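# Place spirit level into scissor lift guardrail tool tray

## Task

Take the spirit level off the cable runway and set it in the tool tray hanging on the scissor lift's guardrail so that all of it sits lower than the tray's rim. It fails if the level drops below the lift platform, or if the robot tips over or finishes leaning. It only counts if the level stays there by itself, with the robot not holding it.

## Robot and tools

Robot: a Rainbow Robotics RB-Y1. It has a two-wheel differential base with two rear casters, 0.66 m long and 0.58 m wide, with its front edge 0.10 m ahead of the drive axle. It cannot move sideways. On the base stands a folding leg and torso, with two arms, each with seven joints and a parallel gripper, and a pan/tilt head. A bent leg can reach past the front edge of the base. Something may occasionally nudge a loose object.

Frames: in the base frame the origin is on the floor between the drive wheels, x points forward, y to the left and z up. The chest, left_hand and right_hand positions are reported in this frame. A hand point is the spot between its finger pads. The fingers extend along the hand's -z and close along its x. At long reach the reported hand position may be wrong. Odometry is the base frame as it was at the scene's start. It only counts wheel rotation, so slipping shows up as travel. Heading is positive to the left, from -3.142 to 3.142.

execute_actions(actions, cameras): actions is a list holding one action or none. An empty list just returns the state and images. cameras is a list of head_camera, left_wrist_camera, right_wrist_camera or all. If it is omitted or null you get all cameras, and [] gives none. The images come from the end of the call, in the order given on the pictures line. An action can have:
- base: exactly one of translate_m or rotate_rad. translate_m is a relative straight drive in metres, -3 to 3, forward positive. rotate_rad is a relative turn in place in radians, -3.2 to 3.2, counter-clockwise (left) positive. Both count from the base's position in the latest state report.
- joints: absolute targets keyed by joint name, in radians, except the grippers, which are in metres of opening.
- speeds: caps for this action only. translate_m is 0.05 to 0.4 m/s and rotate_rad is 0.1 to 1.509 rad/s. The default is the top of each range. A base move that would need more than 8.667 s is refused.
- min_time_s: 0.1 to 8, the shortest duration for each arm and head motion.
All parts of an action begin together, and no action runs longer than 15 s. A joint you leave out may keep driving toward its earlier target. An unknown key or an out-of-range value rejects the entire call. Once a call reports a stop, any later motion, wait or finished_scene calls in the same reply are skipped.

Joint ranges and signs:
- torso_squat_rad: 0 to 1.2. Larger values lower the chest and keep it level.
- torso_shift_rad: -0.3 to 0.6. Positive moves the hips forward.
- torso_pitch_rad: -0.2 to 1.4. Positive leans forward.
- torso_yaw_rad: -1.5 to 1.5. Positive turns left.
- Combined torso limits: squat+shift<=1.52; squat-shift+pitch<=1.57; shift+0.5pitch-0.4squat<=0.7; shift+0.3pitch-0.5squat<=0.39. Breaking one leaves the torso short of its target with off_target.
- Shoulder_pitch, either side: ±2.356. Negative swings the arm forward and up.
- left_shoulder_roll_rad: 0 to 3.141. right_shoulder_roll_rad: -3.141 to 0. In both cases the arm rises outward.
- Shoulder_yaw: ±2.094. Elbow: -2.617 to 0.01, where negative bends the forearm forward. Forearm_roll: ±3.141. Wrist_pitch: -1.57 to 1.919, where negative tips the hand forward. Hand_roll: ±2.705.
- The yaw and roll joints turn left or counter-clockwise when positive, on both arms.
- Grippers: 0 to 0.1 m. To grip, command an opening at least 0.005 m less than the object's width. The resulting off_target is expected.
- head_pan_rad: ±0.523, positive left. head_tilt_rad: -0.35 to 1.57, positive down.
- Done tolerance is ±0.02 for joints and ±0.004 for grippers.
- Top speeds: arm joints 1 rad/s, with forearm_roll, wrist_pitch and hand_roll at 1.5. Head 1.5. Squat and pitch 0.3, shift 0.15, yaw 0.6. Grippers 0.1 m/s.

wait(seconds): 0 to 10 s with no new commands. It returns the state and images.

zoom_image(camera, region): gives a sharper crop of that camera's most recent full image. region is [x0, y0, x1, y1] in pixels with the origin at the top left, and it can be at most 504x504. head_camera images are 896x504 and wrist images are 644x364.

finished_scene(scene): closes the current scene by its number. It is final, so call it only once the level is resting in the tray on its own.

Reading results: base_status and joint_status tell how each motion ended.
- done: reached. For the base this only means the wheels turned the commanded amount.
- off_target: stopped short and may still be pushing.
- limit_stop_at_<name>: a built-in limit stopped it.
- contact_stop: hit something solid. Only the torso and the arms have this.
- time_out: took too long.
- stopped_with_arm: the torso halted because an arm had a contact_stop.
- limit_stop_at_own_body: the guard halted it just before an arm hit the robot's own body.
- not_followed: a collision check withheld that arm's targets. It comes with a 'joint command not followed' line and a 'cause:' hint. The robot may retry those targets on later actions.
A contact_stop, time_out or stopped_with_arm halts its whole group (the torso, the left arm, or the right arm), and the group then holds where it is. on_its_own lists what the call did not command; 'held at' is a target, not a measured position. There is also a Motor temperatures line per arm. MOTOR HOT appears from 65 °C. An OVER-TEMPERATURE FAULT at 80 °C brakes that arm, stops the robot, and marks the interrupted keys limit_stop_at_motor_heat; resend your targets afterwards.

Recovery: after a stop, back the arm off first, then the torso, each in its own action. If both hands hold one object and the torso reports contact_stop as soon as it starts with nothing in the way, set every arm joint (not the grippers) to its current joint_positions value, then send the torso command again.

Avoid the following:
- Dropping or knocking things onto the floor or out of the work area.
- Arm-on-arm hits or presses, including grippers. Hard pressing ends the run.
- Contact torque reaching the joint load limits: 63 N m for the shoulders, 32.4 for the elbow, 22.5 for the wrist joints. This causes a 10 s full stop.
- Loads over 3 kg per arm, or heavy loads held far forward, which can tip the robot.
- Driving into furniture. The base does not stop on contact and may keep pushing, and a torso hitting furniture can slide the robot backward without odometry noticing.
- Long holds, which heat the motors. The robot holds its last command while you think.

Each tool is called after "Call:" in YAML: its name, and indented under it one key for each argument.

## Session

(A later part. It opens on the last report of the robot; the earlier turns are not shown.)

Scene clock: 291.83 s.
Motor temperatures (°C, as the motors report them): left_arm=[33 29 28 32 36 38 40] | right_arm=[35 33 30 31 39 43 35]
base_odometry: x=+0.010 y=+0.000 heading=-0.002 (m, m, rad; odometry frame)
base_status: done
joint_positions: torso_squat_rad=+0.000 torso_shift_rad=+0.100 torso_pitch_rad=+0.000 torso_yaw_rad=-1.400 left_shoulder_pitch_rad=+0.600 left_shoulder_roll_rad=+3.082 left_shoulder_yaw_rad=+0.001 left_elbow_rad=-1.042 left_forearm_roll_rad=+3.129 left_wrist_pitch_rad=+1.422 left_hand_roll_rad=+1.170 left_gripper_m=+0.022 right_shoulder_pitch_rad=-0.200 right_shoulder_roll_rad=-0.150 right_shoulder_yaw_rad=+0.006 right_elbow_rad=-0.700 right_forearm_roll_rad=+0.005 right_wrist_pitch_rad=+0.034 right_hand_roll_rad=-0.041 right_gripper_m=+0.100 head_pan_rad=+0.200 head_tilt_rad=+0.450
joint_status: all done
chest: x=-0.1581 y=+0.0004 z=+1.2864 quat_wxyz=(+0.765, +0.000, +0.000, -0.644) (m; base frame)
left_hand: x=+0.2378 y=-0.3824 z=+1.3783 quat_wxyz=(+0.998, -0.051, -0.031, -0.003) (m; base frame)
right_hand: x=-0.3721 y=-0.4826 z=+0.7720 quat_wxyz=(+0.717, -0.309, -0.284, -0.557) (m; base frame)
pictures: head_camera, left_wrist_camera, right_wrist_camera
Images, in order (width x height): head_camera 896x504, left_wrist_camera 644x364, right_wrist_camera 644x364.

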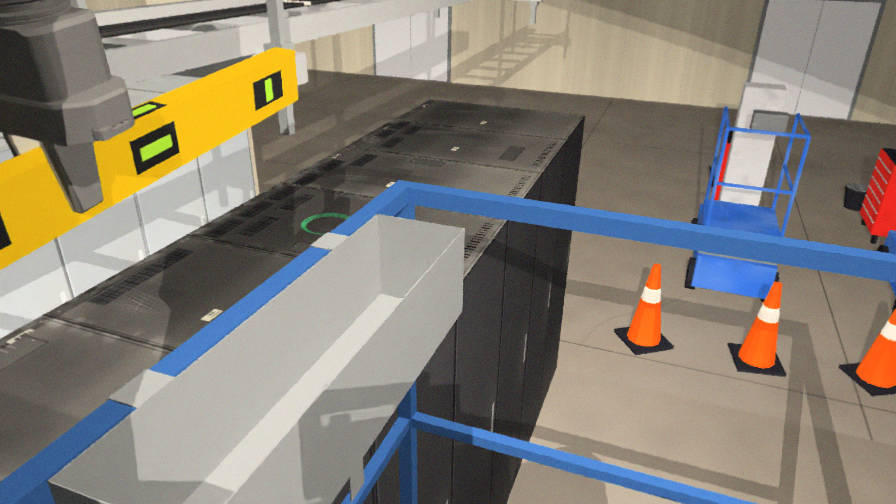

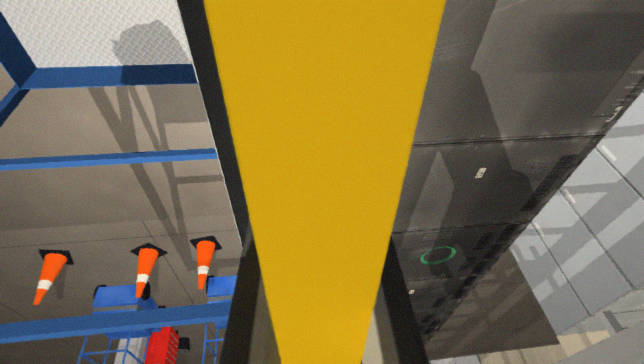

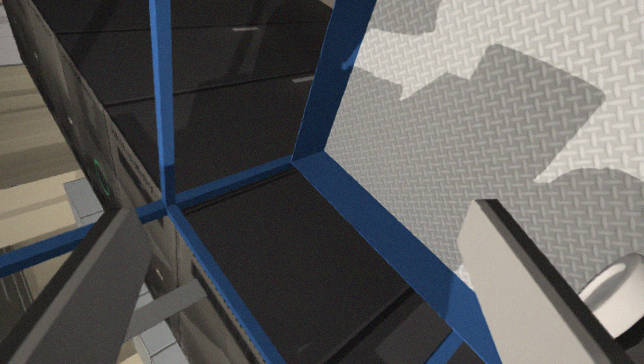

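Call:
execute_actions:
  actions:
    - {"joints":{"torso_yaw_rad":-1.49,"left_shoulder_pitch_rad":0.8,"left_elbow_rad":-0.93,"left_wrist_pitch_rad":1.38,"left_hand_roll_rad":1.2,"head_tilt_rad":0.5,"head_pan_rad":0.35},"min_time_s":3}

Scene clock: 309.93 s.
Motor temperatures (°C, as the motors report them): left_arm=[34 29 28 32 36 38 40] | right_arm=[35 33 30 31 39 43 35]
base_odometry: x=+0.010 y=+0.000 heading=-0.002 (m, m, rad; odometry frame)
base_status: not commanded
joint_positions: torso_squat_rad=+0.000 torso_shift_rad=+0.100 torso_pitch_rad=+0.000 torso_yaw_rad=-1.490 left_shoulder_pitch_rad=+0.800 left_shoulder_roll_rad=+3.081 left_shoulder_yaw_rad=+0.001 left_elbow_rad=-0.930 left_forearm_roll_rad=+3.129 left_wrist_pitch_rad=+1.380 left_hand_roll_rad=+1.200 left_gripper_m=+0.022 right_shoulder_pitch_rad=-0.200 right_shoulder_roll_rad=-0.150 right_shoulder_yaw_rad=+0.006 right_elbow_rad=-0.700 right_forearm_roll_rad=+0.005 right_wrist_pitch_rad=+0.034 right_hand_roll_rad=-0.041 right_gripper_m=+0.100 head_pan_rad=+0.350 head_tilt_rad=+0.500
joint_status: all done
chest: x=-0.1581 y=+0.0004 z=+1.2864 quat_wxyz=(+0.735, +0.000, +0.000, -0.678) (m; base frame)
left_hand: x=+0.2423 y=-0.4348 z=+1.3251 quat_wxyz=(+0.998, -0.030, -0.047, -0.003) (m; base frame)
right_hand: x=-0.4146 y=-0.4614 z=+0.7720 quat_wxyz=(+0.691, -0.321, -0.270, -0.588) (m; base frame)
pictures: head_camera, left_wrist_camera, right_wrist_camera
Images, in order (width x height): head_camera 896x504, left_wrist_camera 644x364, right_wrist_camera 644x364.

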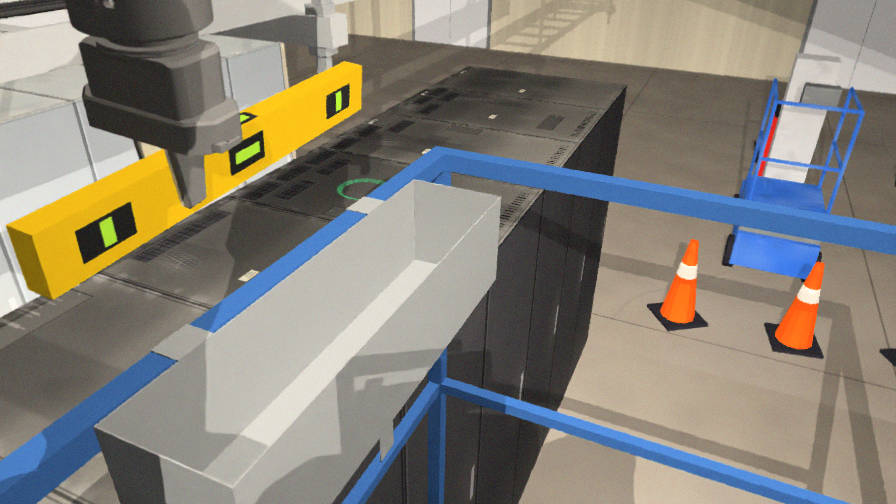

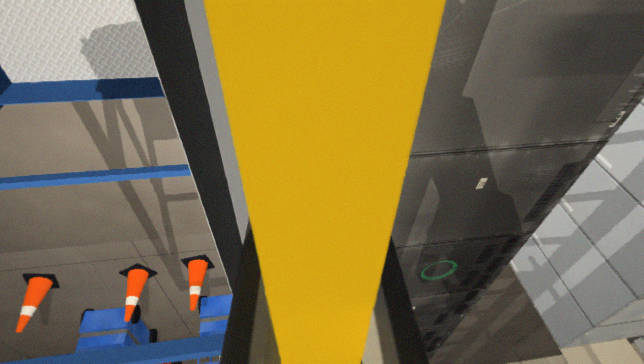

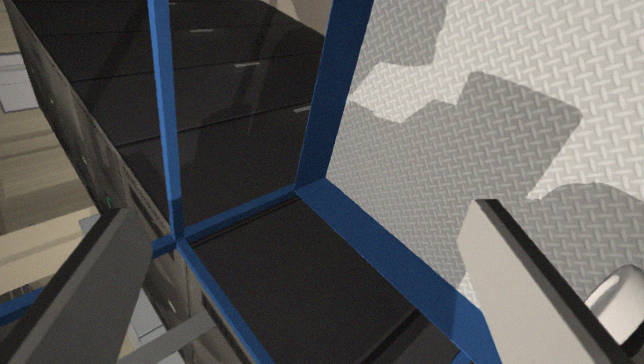

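Call:
execute_actions:
  actions:
    - {"joints":{"torso_shift_rad":0.05,"left_shoulder_pitch_rad":0.93,"left_elbow_rad":-0.82,"left_wrist_pitch_rad":1.38,"left_hand_roll_rad":1.17,"head_tilt_rad":0.6},"min_time_s":2.5}
  cameras: ["head_camera","left_wrist_camera"]

Scene clock: 320.87 s.
Motor temperatures (°C, as the motors report them): left_arm=[34 29 28 32 36 38 40] | right_arm=[35 33 30 31 39 43 35]
base_odometry: x=+0.010 y=+0.000 heading=-0.002 (m, m, rad; odometry frame)
base_status: not commanded
joint_positions: torso_squat_rad=+0.000 torso_shift_rad=+0.050 torso_pitch_rad=+0.000 torso_yaw_rad=-1.490 left_shoulder_pitch_rad=+0.930 left_shoulder_roll_rad=+3.081 left_shoulder_yaw_rad=+0.001 left_elbow_rad=-0.820 left_forearm_roll_rad=+3.129 left_wrist_pitch_rad=+1.380 left_hand_roll_rad=+1.170 left_gripper_m=+0.022 right_shoulder_pitch_rad=-0.200 right_shoulder_roll_rad=-0.150 right_shoulder_yaw_rad=+0.006 right_elbow_rad=-0.700 right_forearm_roll_rad=+0.005 right_wrist_pitch_rad=+0.034 right_hand_roll_rad=-0.041 right_gripper_m=+0.100 head_pan_rad=+0.350 head_tilt_rad=+0.600
joint_status: all done
chest: x=-0.1931 y=+0.0004 z=+1.2891 quat_wxyz=(+0.735, +0.000, +0.000, -0.678) (m; base frame)
left_hand: x=+0.2345 y=-0.4432 z=+1.3007 quat_wxyz=(+0.998, -0.018, -0.064, +0.000) (m; base frame)
right_hand: x=-0.4495 y=-0.4614 z=+0.7746 quat_wxyz=(+0.691, -0.321, -0.270, -0.588) (m; base frame)
pictures: head_camera, left_wrist_camera
Images, in order (width x height): head_camera 896x504, left_wrist_camera 644x364.

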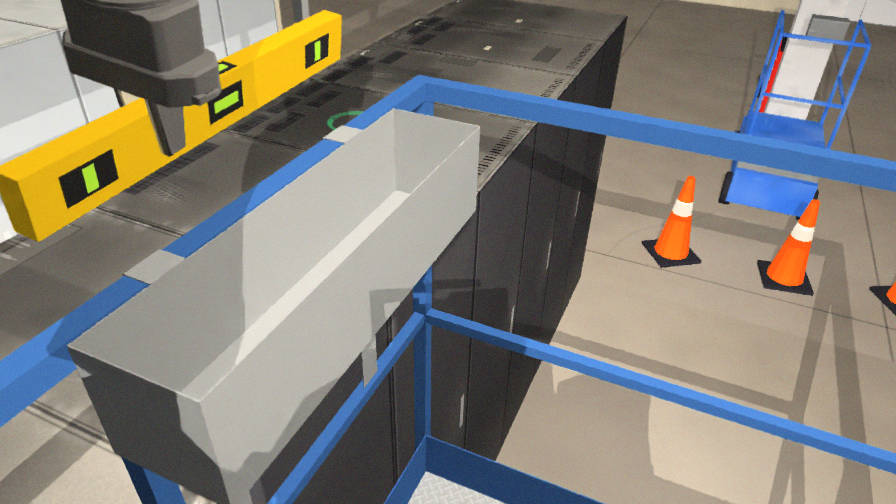

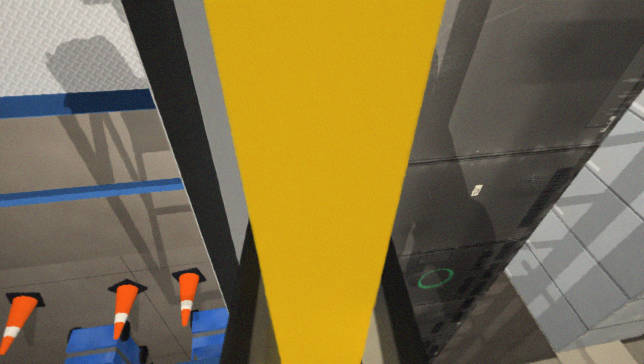

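Call:
execute_actions:
  actions:
    - {"joints":{"torso_shift_rad":-0.02,"left_shoulder_pitch_rad":1.04,"left_elbow_rad":-0.65,"left_wrist_pitch_rad":1.44,"left_hand_roll_rad":1.14},"min_time_s":2.5}
  cameras: ["head_camera","left_wrist_camera"]

Scene clock: 331.73 s.
Motor temperatures (°C, as the motors report them): left_arm=[34 29 28 33 36 38 40] | right_arm=[35 33 30 31 39 43 35]
base_odometry: x=+0.010 y=+0.000 heading=-0.002 (m, m, rad; odometry frame)
base_status: not commanded
joint_positions: torso_squat_rad=+0.000 torso_shift_rad=-0.020 torso_pitch_rad=+0.000 torso_yaw_rad=-1.490 left_shoulder_pitch_rad=+1.040 left_shoulder_roll_rad=+3.081 left_shoulder_yaw_rad=+0.001 left_elbow_rad=-0.650 left_forearm_roll_rad=+3.129 left_wrist_pitch_rad=+1.440 left_hand_roll_rad=+1.140 left_gripper_m=+0.022 right_shoulder_pitch_rad=-0.200 right_shoulder_roll_rad=-0.150 right_shoulder_yaw_rad=+0.006 right_elbow_rad=-0.700 right_forearm_roll_rad=+0.005 right_wrist_pitch_rad=+0.034 right_hand_roll_rad=-0.041 right_gripper_m=+0.100 head_pan_rad=+0.350 head_tilt_rad=+0.600
joint_status: all done
chest: x=-0.2421 y=+0.0004 z=+1.2898 quat_wxyz=(+0.735, +0.000, +0.000, -0.678) (m; base frame)
left_hand: x=+0.2074 y=-0.4508 z=+1.2974 quat_wxyz=(+0.997, -0.015, -0.082, -0.002) (m; base frame)
right_hand: x=-0.4985 y=-0.4614 z=+0.7753 quat_wxyz=(+0.691, -0.321, -0.270, -0.588) (m; base frame)
pictures: head_camera, left_wrist_camera
Images, in order (width x height): head_camera 896x504, left_wrist_camera 644x364.

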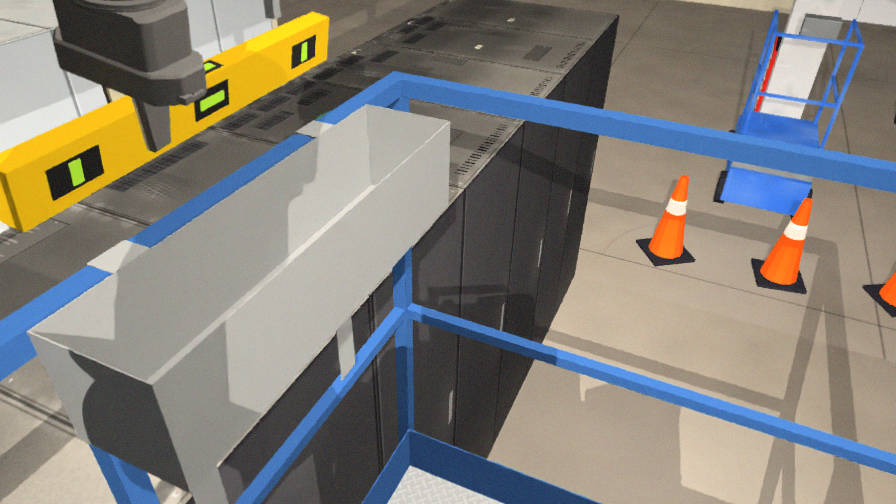

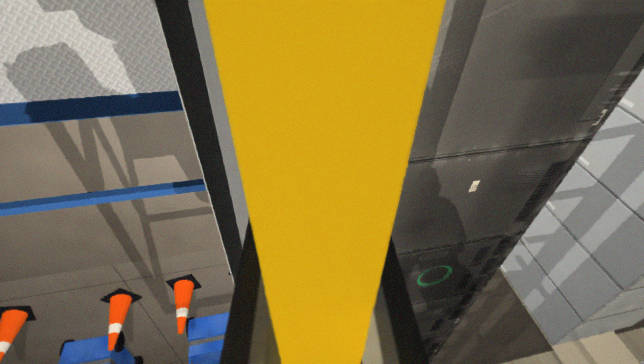

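Call:
execute_actions:
  actions:
    - {"base":{"translate_m":0.06},"speeds":{"translate_m":0.06}}
  cameras: []

Call:
execute_actions:
  actions:
    - {"base":{"rotate_rad":-0.25},"speeds":{"rotate_rad":0.12},"joints":{"left_hand_roll_rad":1.39,"torso_shift_rad":0.045},"min_time_s":2.5}

Scene clock: 344.33 s.
Motor temperatures (°C, as the motors report them): left_arm=[34 29 28 33 36 38 40] | right_arm=[35 33 30 31 39 43 35]
base_odometry: x=+0.070 y=+0.000 heading=-0.002 (m, m, rad; odometry frame)
base_status: done
joint_positions: torso_squat_rad=+0.000 torso_shift_rad=-0.020 torso_pitch_rad=+0.000 torso_yaw_rad=-1.490 left_shoulder_pitch_rad=+1.040 left_shoulder_roll_rad=+3.081 left_shoulder_yaw_rad=+0.001 left_elbow_rad=-0.650 left_forearm_roll_rad=+3.129 left_wrist_pitch_rad=+1.440 left_hand_roll_rad=+1.140 left_gripper_m=+0.022 right_shoulder_pitch_rad=-0.200 right_shoulder_roll_rad=-0.150 right_shoulder_yaw_rad=+0.006 right_elbow_rad=-0.700 right_forearm_roll_rad=+0.005 right_wrist_pitch_rad=+0.034 right_hand_roll_rad=-0.041 right_gripper_m=+0.100 head_pan_rad=+0.350 head_tilt_rad=+0.600
joint_status: not commanded
chest: x=-0.2420 y=+0.0004 z=+1.2898 quat_wxyz=(+0.735, +0.000, +0.000, -0.678) (m; base frame)
left_hand: x=+0.2077 y=-0.4507 z=+1.2972 quat_wxyz=(+0.997, -0.015, -0.082, -0.002) (m; base frame)
right_hand: x=-0.4984 y=-0.4614 z=+0.7754 quat_wxyz=(+0.691, -0.321, -0.270, -0.588) (m; base frame)
pictures: none
No camera images: the call's "cameras" was empty. Leave "cameras" out to get every camera's image.

Scene clock: 347.13 s.
Motor temperatures (°C, as the motors report them): left_arm=[34 29 28 33 36 38 40] | right_arm=[35 33 30 31 39 43 35]
base_odometry: x=+0.070 y=+0.000 heading=-0.252 (m, m, rad; odometry frame)
base_status: done
joint_positions: torso_squat_rad=+0.000 torso_shift_rad=+0.045 torso_pitch_rad=+0.000 torso_yaw_rad=-1.490 left_shoulder_pitch_rad=+1.040 left_shoulder_roll_rad=+3.081 left_shoulder_yaw_rad=+0.001 left_elbow_rad=-0.650 left_forearm_roll_rad=+3.129 left_wrist_pitch_rad=+1.440 left_hand_roll_rad=+1.390 left_gripper_m=+0.022 right_shoulder_pitch_rad=-0.200 right_shoulder_roll_rad=-0.150 right_shoulder_yaw_rad=+0.006 right_elbow_rad=-0.700 right_forearm_roll_rad=+0.005 right_wrist_pitch_rad=+0.034 right_hand_roll_rad=-0.041 right_gripper_m=+0.100 head_pan_rad=+0.350 head_tilt_rad=+0.600
joint_status: all done
chest: x=-0.1964 y=+0.0004 z=+1.2892 quat_wxyz=(+0.735, +0.000, +0.000, -0.678) (m; base frame)
left_hand: x=+0.2533 y=-0.4507 z=+1.2966 quat_wxyz=(+0.989, -0.025, -0.079, +0.122) (m; base frame)
right_hand: x=-0.4529 y=-0.4614 z=+0.7749 quat_wxyz=(+0.691, -0.322, -0.270, -0.588) (m; base frame)
pictures: head_camera, left_wrist_camera, right_wrist_camera
Images, in order (width x height): head_camera 896x504, left_wrist_camera 644x364, right_wrist_camera 644x364.

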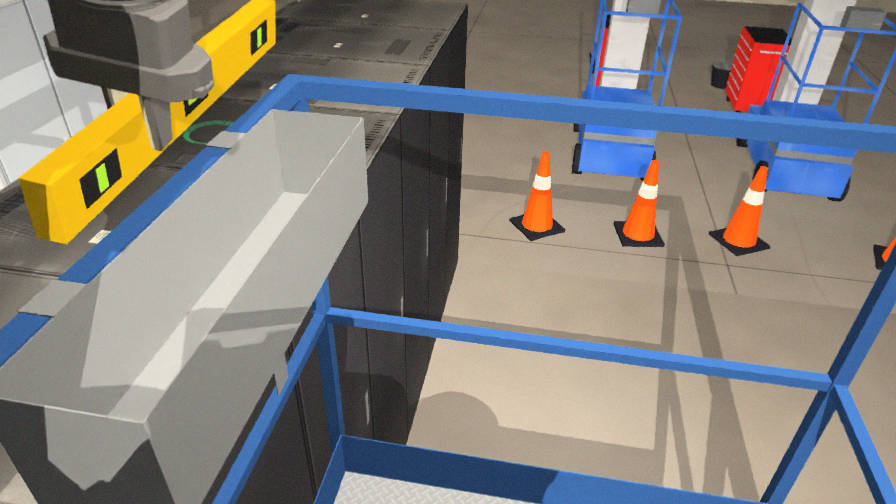

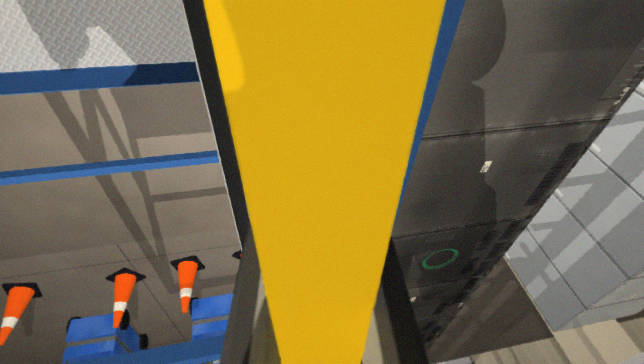

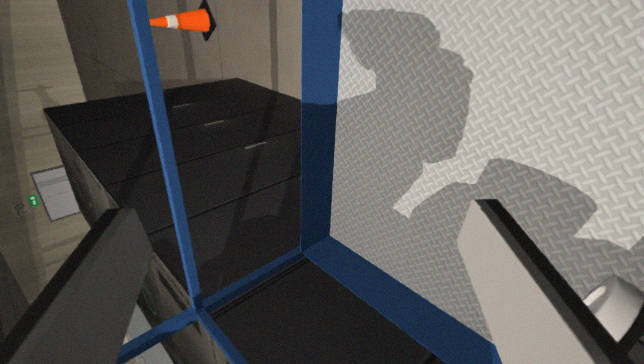

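Call:
execute_actions:
  actions:
    - {"joints":{"torso_squat_rad":0.45,"head_tilt_rad":0.5,"head_pan_rad":0.45}}

Scene clock: 353.80 s.
Motor temperatures (°C, as the motors report them): left_arm=[34 29 28 33 36 38 40] | right_arm=[35 33 30 31 39 43 35]
base_odometry: x=+0.070 y=+0.000 heading=-0.252 (m, m, rad; odometry frame)
base_status: not commanded
joint_positions: torso_squat_rad=+0.450 torso_shift_rad=+0.045 torso_pitch_rad=+0.000 torso_yaw_rad=-1.490 left_shoulder_pitch_rad=+1.040 left_shoulder_roll_rad=+3.081 left_shoulder_yaw_rad=+0.001 left_elbow_rad=-0.650 left_forearm_roll_rad=+3.129 left_wrist_pitch_rad=+1.440 left_hand_roll_rad=+1.390 left_gripper_m=+0.022 right_shoulder_pitch_rad=-0.200 right_shoulder_roll_rad=-0.150 right_shoulder_yaw_rad=+0.006 right_elbow_rad=-0.700 right_forearm_roll_rad=+0.005 right_wrist_pitch_rad=+0.034 right_hand_roll_rad=-0.041 right_gripper_m=+0.100 head_pan_rad=+0.450 head_tilt_rad=+0.500
joint_status: all done
chest: x=-0.1997 y=+0.0004 z=+1.2196 quat_wxyz=(+0.735, +0.000, +0.000, -0.678) (m; base frame)
left_hand: x=+0.2499 y=-0.4507 z=+1.2271 quat_wxyz=(+0.989, -0.025, -0.080, +0.122) (m; base frame)
right_hand: x=-0.4561 y=-0.4615 z=+0.7051 quat_wxyz=(+0.691, -0.321, -0.270, -0.588) (m; base frame)
pictures: head_camera, left_wrist_camera, right_wrist_camera
Images, in order (width x height): head_camera 896x504, left_wrist_camera 644x364, right_wrist_camera 644x364.

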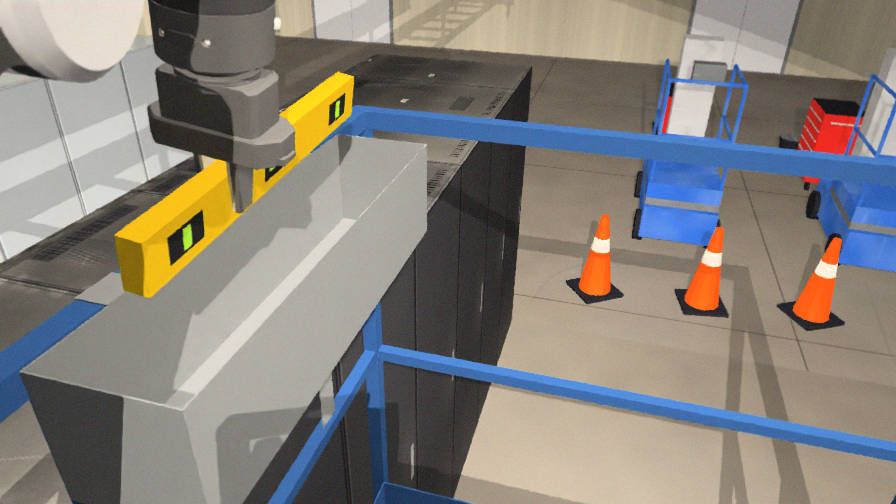

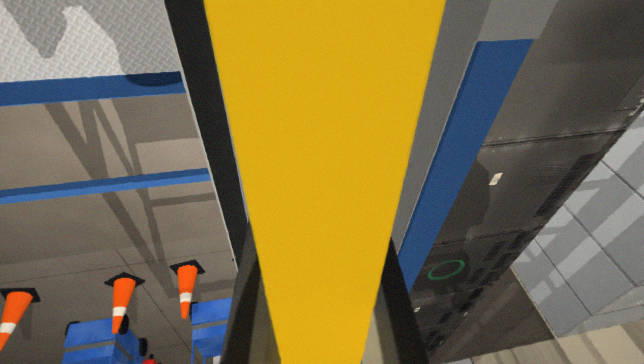

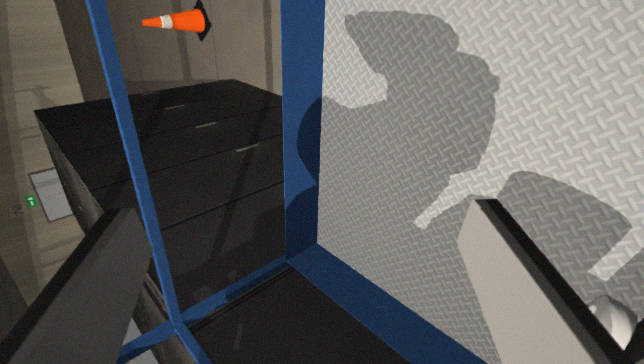

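Call:
execute_actions:
  actions:
    - {"joints":{"torso_squat_rad":0.7}}

Scene clock: 358.43 s.
Motor temperatures (°C, as the motors report them): left_arm=[34 29 28 33 36 38 40] | right_arm=[35 33 30 31 39 43 35]
base_odometry: x=+0.070 y=+0.000 heading=-0.252 (m, m, rad; odometry frame)
base_status: not commanded
joint_positions: torso_squat_rad=+0.700 torso_shift_rad=+0.045 torso_pitch_rad=+0.000 torso_yaw_rad=-1.490 left_shoulder_pitch_rad=+1.040 left_shoulder_roll_rad=+3.081 left_shoulder_yaw_rad=+0.001 left_elbow_rad=-0.650 left_forearm_roll_rad=+3.129 left_wrist_pitch_rad=+1.440 left_hand_roll_rad=+1.390 left_gripper_m=+0.022 right_shoulder_pitch_rad=-0.200 right_shoulder_roll_rad=-0.150 right_shoulder_yaw_rad=+0.006 right_elbow_rad=-0.700 right_forearm_roll_rad=+0.005 right_wrist_pitch_rad=+0.034 right_hand_roll_rad=-0.041 right_gripper_m=+0.100 head_pan_rad=+0.450 head_tilt_rad=+0.500
joint_status: all done
chest: x=-0.2040 y=+0.0003 z=+1.1248 quat_wxyz=(+0.735, +0.000, +0.000, -0.678) (m; base frame)
left_hand: x=+0.2457 y=-0.4508 z=+1.1323 quat_wxyz=(+0.989, -0.025, -0.080, +0.122) (m; base frame)
right_hand: x=-0.4603 y=-0.4615 z=+0.6103 quat_wxyz=(+0.691, -0.321, -0.270, -0.588) (m; base frame)
pictures: head_camera, left_wrist_camera, right_wrist_camera
Images, in order (width x height): head_camera 896x504, left_wrist_camera 644x364, right_wrist_camera 644x364.

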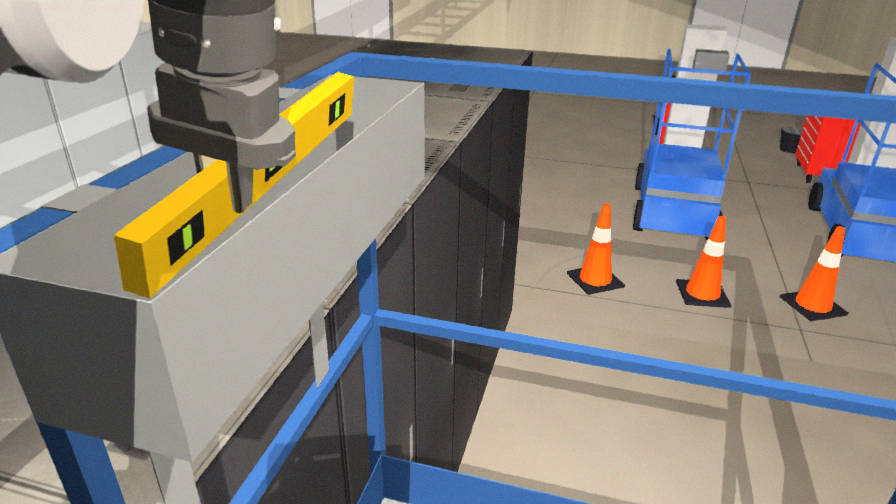

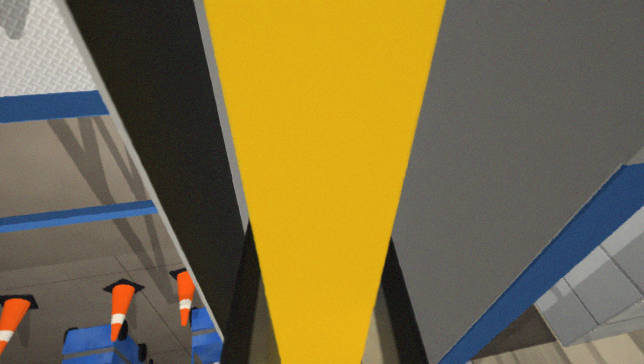

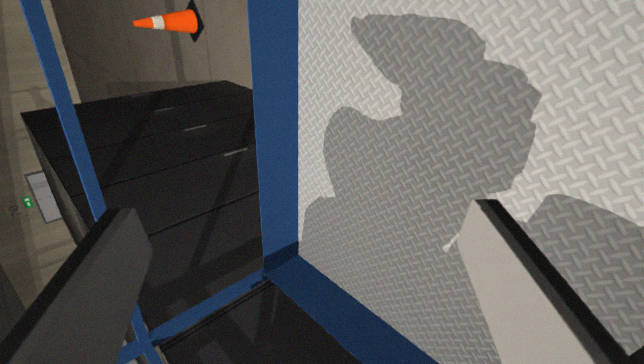

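Call:
execute_actions:
  actions:
    - {"joints":{"torso_squat_rad":0.78}}
  cameras: ["head_camera","left_wrist_camera"]

Scene clock: 367.67 s.
Motor temperatures (°C, as the motors report them): left_arm=[34 29 28 33 36 38 40] | right_arm=[35 33 30 31 39 43 35]
base_odometry: x=+0.070 y=+0.000 heading=-0.252 (m, m, rad; odometry frame)
base_status: not commanded
joint_positions: torso_squat_rad=+0.780 torso_shift_rad=+0.045 torso_pitch_rad=+0.000 torso_yaw_rad=-1.490 left_shoulder_pitch_rad=+1.040 left_shoulder_roll_rad=+3.081 left_shoulder_yaw_rad=+0.001 left_elbow_rad=-0.650 left_forearm_roll_rad=+3.129 left_wrist_pitch_rad=+1.440 left_hand_roll_rad=+1.390 left_gripper_m=+0.022 right_shoulder_pitch_rad=-0.200 right_shoulder_roll_rad=-0.150 right_shoulder_yaw_rad=+0.006 right_elbow_rad=-0.700 right_forearm_roll_rad=+0.005 right_wrist_pitch_rad=+0.034 right_hand_roll_rad=-0.041 right_gripper_m=+0.100 head_pan_rad=+0.450 head_tilt_rad=+0.500
joint_status: all done
chest: x=-0.2057 y=+0.0003 z=+1.0871 quat_wxyz=(+0.735, +0.000, +0.000, -0.678) (m; base frame)
left_hand: x=+0.2440 y=-0.4508 z=+1.0945 quat_wxyz=(+0.989, -0.025, -0.080, +0.122) (m; base frame)
right_hand: x=-0.4620 y=-0.4615 z=+0.5726 quat_wxyz=(+0.691, -0.321, -0.270, -0.588) (m; base frame)
pictures: head_camera, left_wrist_camera
Images, in order (width x height): head_camera 896x504, left_wrist_camera 644x364.

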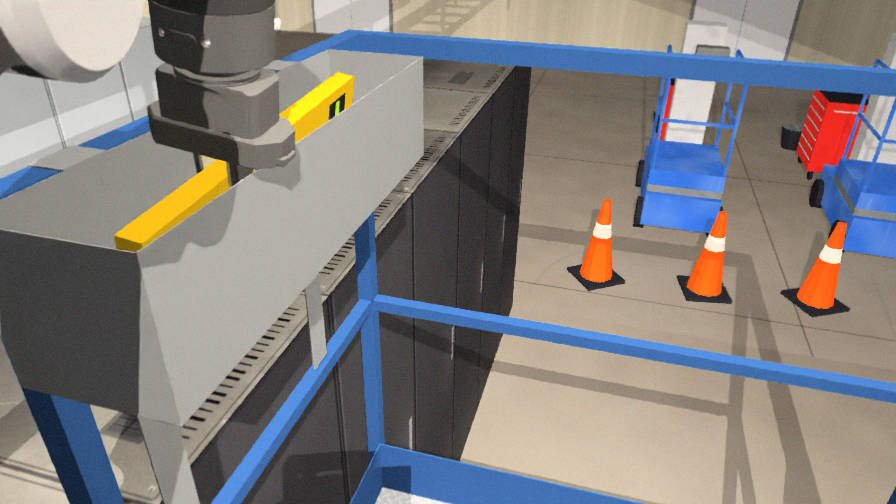

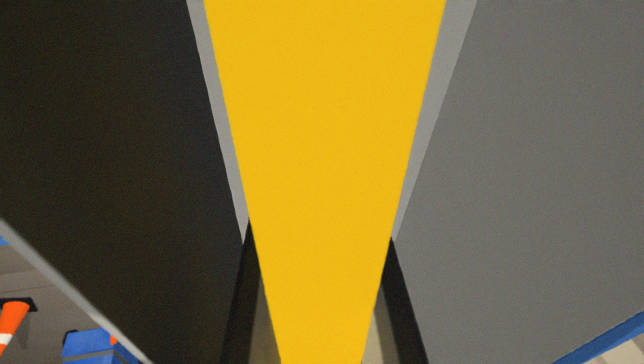

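Call:
execute_actions:
  actions:
    - {"joints":{"torso_squat_rad":0.83}}
  cameras: ["head_camera","left_wrist_camera"]

Scene clock: 371.30 s.
Motor temperatures (°C, as the motors report them): left_arm=[34 29 28 33 36 38 40] | right_arm=[35 33 30 31 39 43 35]
base_odometry: x=+0.070 y=+0.000 heading=-0.252 (m, m, rad; odometry frame)
base_status: not commanded
joint_positions: torso_squat_rad=+0.816 torso_shift_rad=+0.044 torso_pitch_rad=-0.003 torso_yaw_rad=-1.490 left_shoulder_pitch_rad=+1.035 left_shoulder_roll_rad=+3.080 left_shoulder_yaw_rad=+0.000 left_elbow_rad=-0.647 left_forearm_roll_rad=+3.129 left_wrist_pitch_rad=+1.440 left_hand_roll_rad=+1.390 left_gripper_m=+0.022 right_shoulder_pitch_rad=-0.200 right_shoulder_roll_rad=-0.150 right_shoulder_yaw_rad=+0.006 right_elbow_rad=-0.700 right_forearm_roll_rad=+0.005 right_wrist_pitch_rad=+0.034 right_hand_roll_rad=-0.041 right_gripper_m=+0.100 head_pan_rad=+0.450 head_tilt_rad=+0.500
joint_status: torso_squat_rad contact_stop (moved +0.036 of +0.050)
chest: x=-0.2076 y=+0.0007 z=+1.0690 quat_wxyz=(+0.735, +0.000, -0.001, -0.678) (m; base frame)
left_hand: x=+0.2419 y=-0.4513 z=+1.0811 quat_wxyz=(+0.989, -0.029, -0.081, +0.122) (m; base frame)
right_hand: x=-0.4627 y=-0.4615 z=+0.5543 quat_wxyz=(+0.691, -0.321, -0.271, -0.589) (m; base frame)
pictures: head_camera, left_wrist_camera
Images, in order (width x height): head_camera 896x504, left_wrist_camera 644x364.

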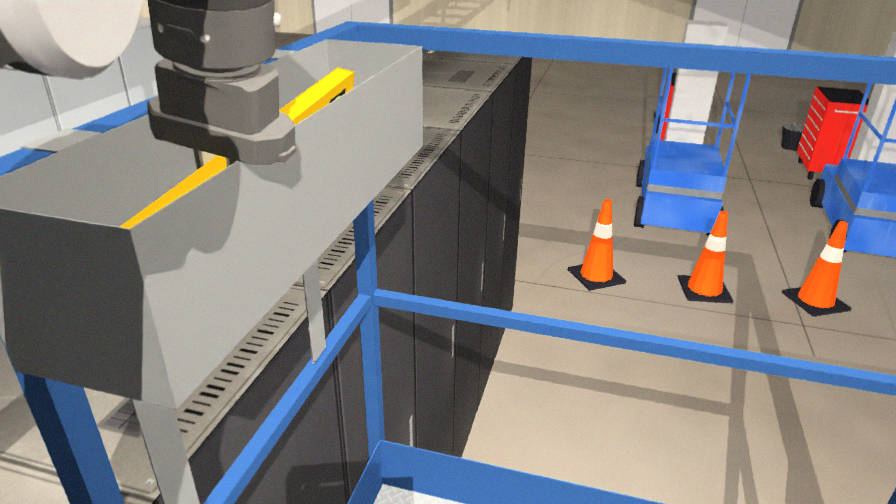

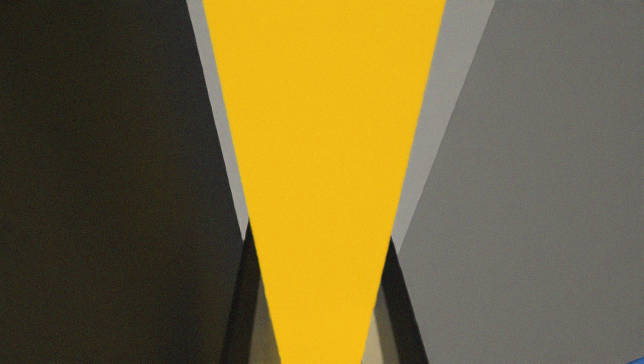

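Contact (palm on rim or level on floor). Back off slightly and release.

Call:
execute_actions:
  actions:
    - {"joints":{"torso_squat_rad":0.80}}
  cameras: []

Call:
execute_actions:
  actions:
    - {"joints":{"left_gripper_m":0.05}}
  cameras: []

Call:
execute_actions:
  actions:
    - {"joints":{"torso_squat_rad":0.4,"head_tilt_rad":0.65}}

Scene clock: 375.77 s.
Motor temperatures (°C, as the motors report them): left_arm=[34 29 28 33 36 38 40] | right_arm=[35 33 30 31 39 43 35]
base_odometry: x=+0.070 y=+0.000 heading=-0.252 (m, m, rad; odometry frame)
base_status: not commanded
joint_positions: torso_squat_rad=+0.800 torso_shift_rad=+0.045 torso_pitch_rad=-0.001 torso_yaw_rad=-1.490 left_shoulder_pitch_rad=+1.040 left_shoulder_roll_rad=+3.081 left_shoulder_yaw_rad=+0.000 left_elbow_rad=-0.650 left_forearm_roll_rad=+3.129 left_wrist_pitch_rad=+1.440 left_hand_roll_rad=+1.390 left_gripper_m=+0.022 right_shoulder_pitch_rad=-0.200 right_shoulder_roll_rad=-0.150 right_shoulder_yaw_rad=+0.006 right_elbow_rad=-0.700 right_forearm_roll_rad=+0.005 right_wrist_pitch_rad=+0.034 right_hand_roll_rad=-0.041 right_gripper_m=+0.100 head_pan_rad=+0.450 head_tilt_rad=+0.500
joint_status: all done
chest: x=-0.2067 y=+0.0003 z=+1.0772 quat_wxyz=(+0.735, +0.000, -0.001, -0.678) (m; base frame)
left_hand: x=+0.2433 y=-0.4507 z=+1.0855 quat_wxyz=(+0.989, -0.025, -0.080, +0.122) (m; base frame)
right_hand: x=-0.4624 y=-0.4615 z=+0.5623 quat_wxyz=(+0.691, -0.321, -0.270, -0.588) (m; base frame)
pictures: none
No camera images: the call's "cameras" was empty. Leave "cameras" out to get every camera's image.

Scene clock: 376.67 s.
Motor temperatures (°C, as the motors report them): left_arm=[34 29 28 33 36 38 40] | right_arm=[35 33 30 31 39 43 35]
base_odometry: x=+0.070 y=+0.000 heading=-0.251 (m, m, rad; odometry frame)
base_status: not commanded
joint_positions: torso_squat_rad=+0.800 torso_shift_rad=+0.045 torso_pitch_rad=-0.001 torso_yaw_rad=-1.489 left_shoulder_pitch_rad=+1.039 left_shoulder_roll_rad=+3.077 left_shoulder_yaw_rad=-0.003 left_elbow_rad=-0.648 left_forearm_roll_rad=+3.126 left_wrist_pitch_rad=+1.439 left_hand_roll_rad=+1.390 left_gripper_m=+0.047 right_shoulder_pitch_rad=-0.200 right_shoulder_roll_rad=-0.150 right_shoulder_yaw_rad=+0.006 right_elbow_rad=-0.700 right_forearm_roll_rad=+0.005 right_wrist_pitch_rad=+0.034 right_hand_roll_rad=-0.041 right_gripper_m=+0.100 head_pan_rad=+0.450 head_tilt_rad=+0.500
joint_status: all done
chest: x=-0.2061 y=+0.0005 z=+1.0772 quat_wxyz=(+0.735, +0.000, +0.000, -0.678) (m; base frame)
left_hand: x=+0.2473 y=-0.4494 z=+1.0865 quat_wxyz=(+0.988, -0.026, -0.082, +0.125) (m; base frame)
right_hand: x=-0.4619 y=-0.4617 z=+0.5628 quat_wxyz=(+0.691, -0.321, -0.270, -0.588) (m; base frame)
pictures: none
No camera images: the call's "cameras" was empty. Leave "cameras" out to get every camera's image.

Scene clock: 378.77 s.
Motor temperatures (°C, as the motors report them): left_arm=[34 29 28 33 36 38 40] | right_arm=[35 33 30 31 39 43 35]
base_odometry: x=+0.070 y=+0.000 heading=-0.252 (m, m, rad; odometry frame)
base_status: not commanded
joint_positions: torso_squat_rad=+0.400 torso_shift_rad=+0.045 torso_pitch_rad=-0.001 torso_yaw_rad=-1.490 left_shoulder_pitch_rad=+1.040 left_shoulder_roll_rad=+3.081 left_shoulder_yaw_rad=+0.000 left_elbow_rad=-0.650 left_forearm_roll_rad=+3.129 left_wrist_pitch_rad=+1.440 left_hand_roll_rad=+1.390 left_gripper_m=+0.050 right_shoulder_pitch_rad=-0.200 right_shoulder_roll_rad=-0.150 right_shoulder_yaw_rad=+0.006 right_elbow_rad=-0.700 right_forearm_roll_rad=+0.005 right_wrist_pitch_rad=+0.034 right_hand_roll_rad=-0.041 right_gripper_m=+0.100 head_pan_rad=+0.450 head_tilt_rad=+0.650
joint_status: all done
chest: x=-0.1997 y=+0.0005 z=+1.2340 quat_wxyz=(+0.735, +0.000, -0.001, -0.678) (m; base frame)
left_hand: x=+0.2504 y=-0.4505 z=+1.2423 quat_wxyz=(+0.989, -0.025, -0.080, +0.123) (m; base frame)
right_hand: x=-0.4554 y=-0.4614 z=+0.7193 quat_wxyz=(+0.691, -0.321, -0.270, -0.588) (m; base frame)
pictures: head_camera, left_wrist_camera, right_wrist_camera
Images, in order (width x height): head_camera 896x504, left_wrist_camera 644x364, right_wrist_camera 644x364.

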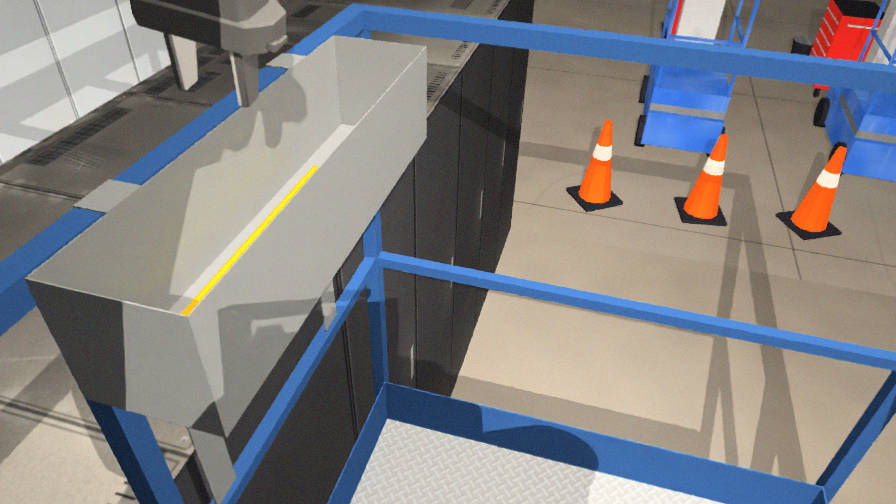

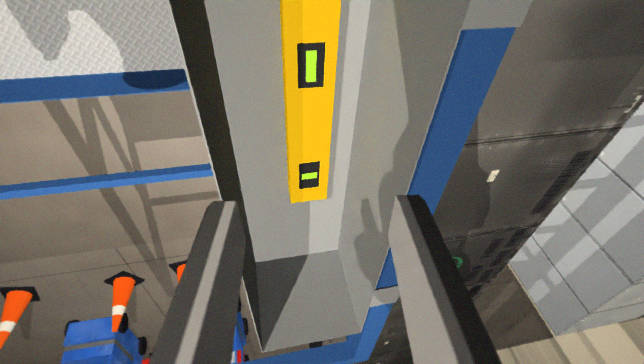

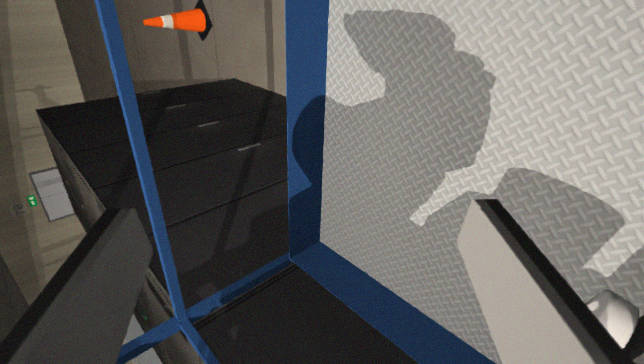

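Call:
finished_scene:
  scene: 1

The scene is finished: the task was done.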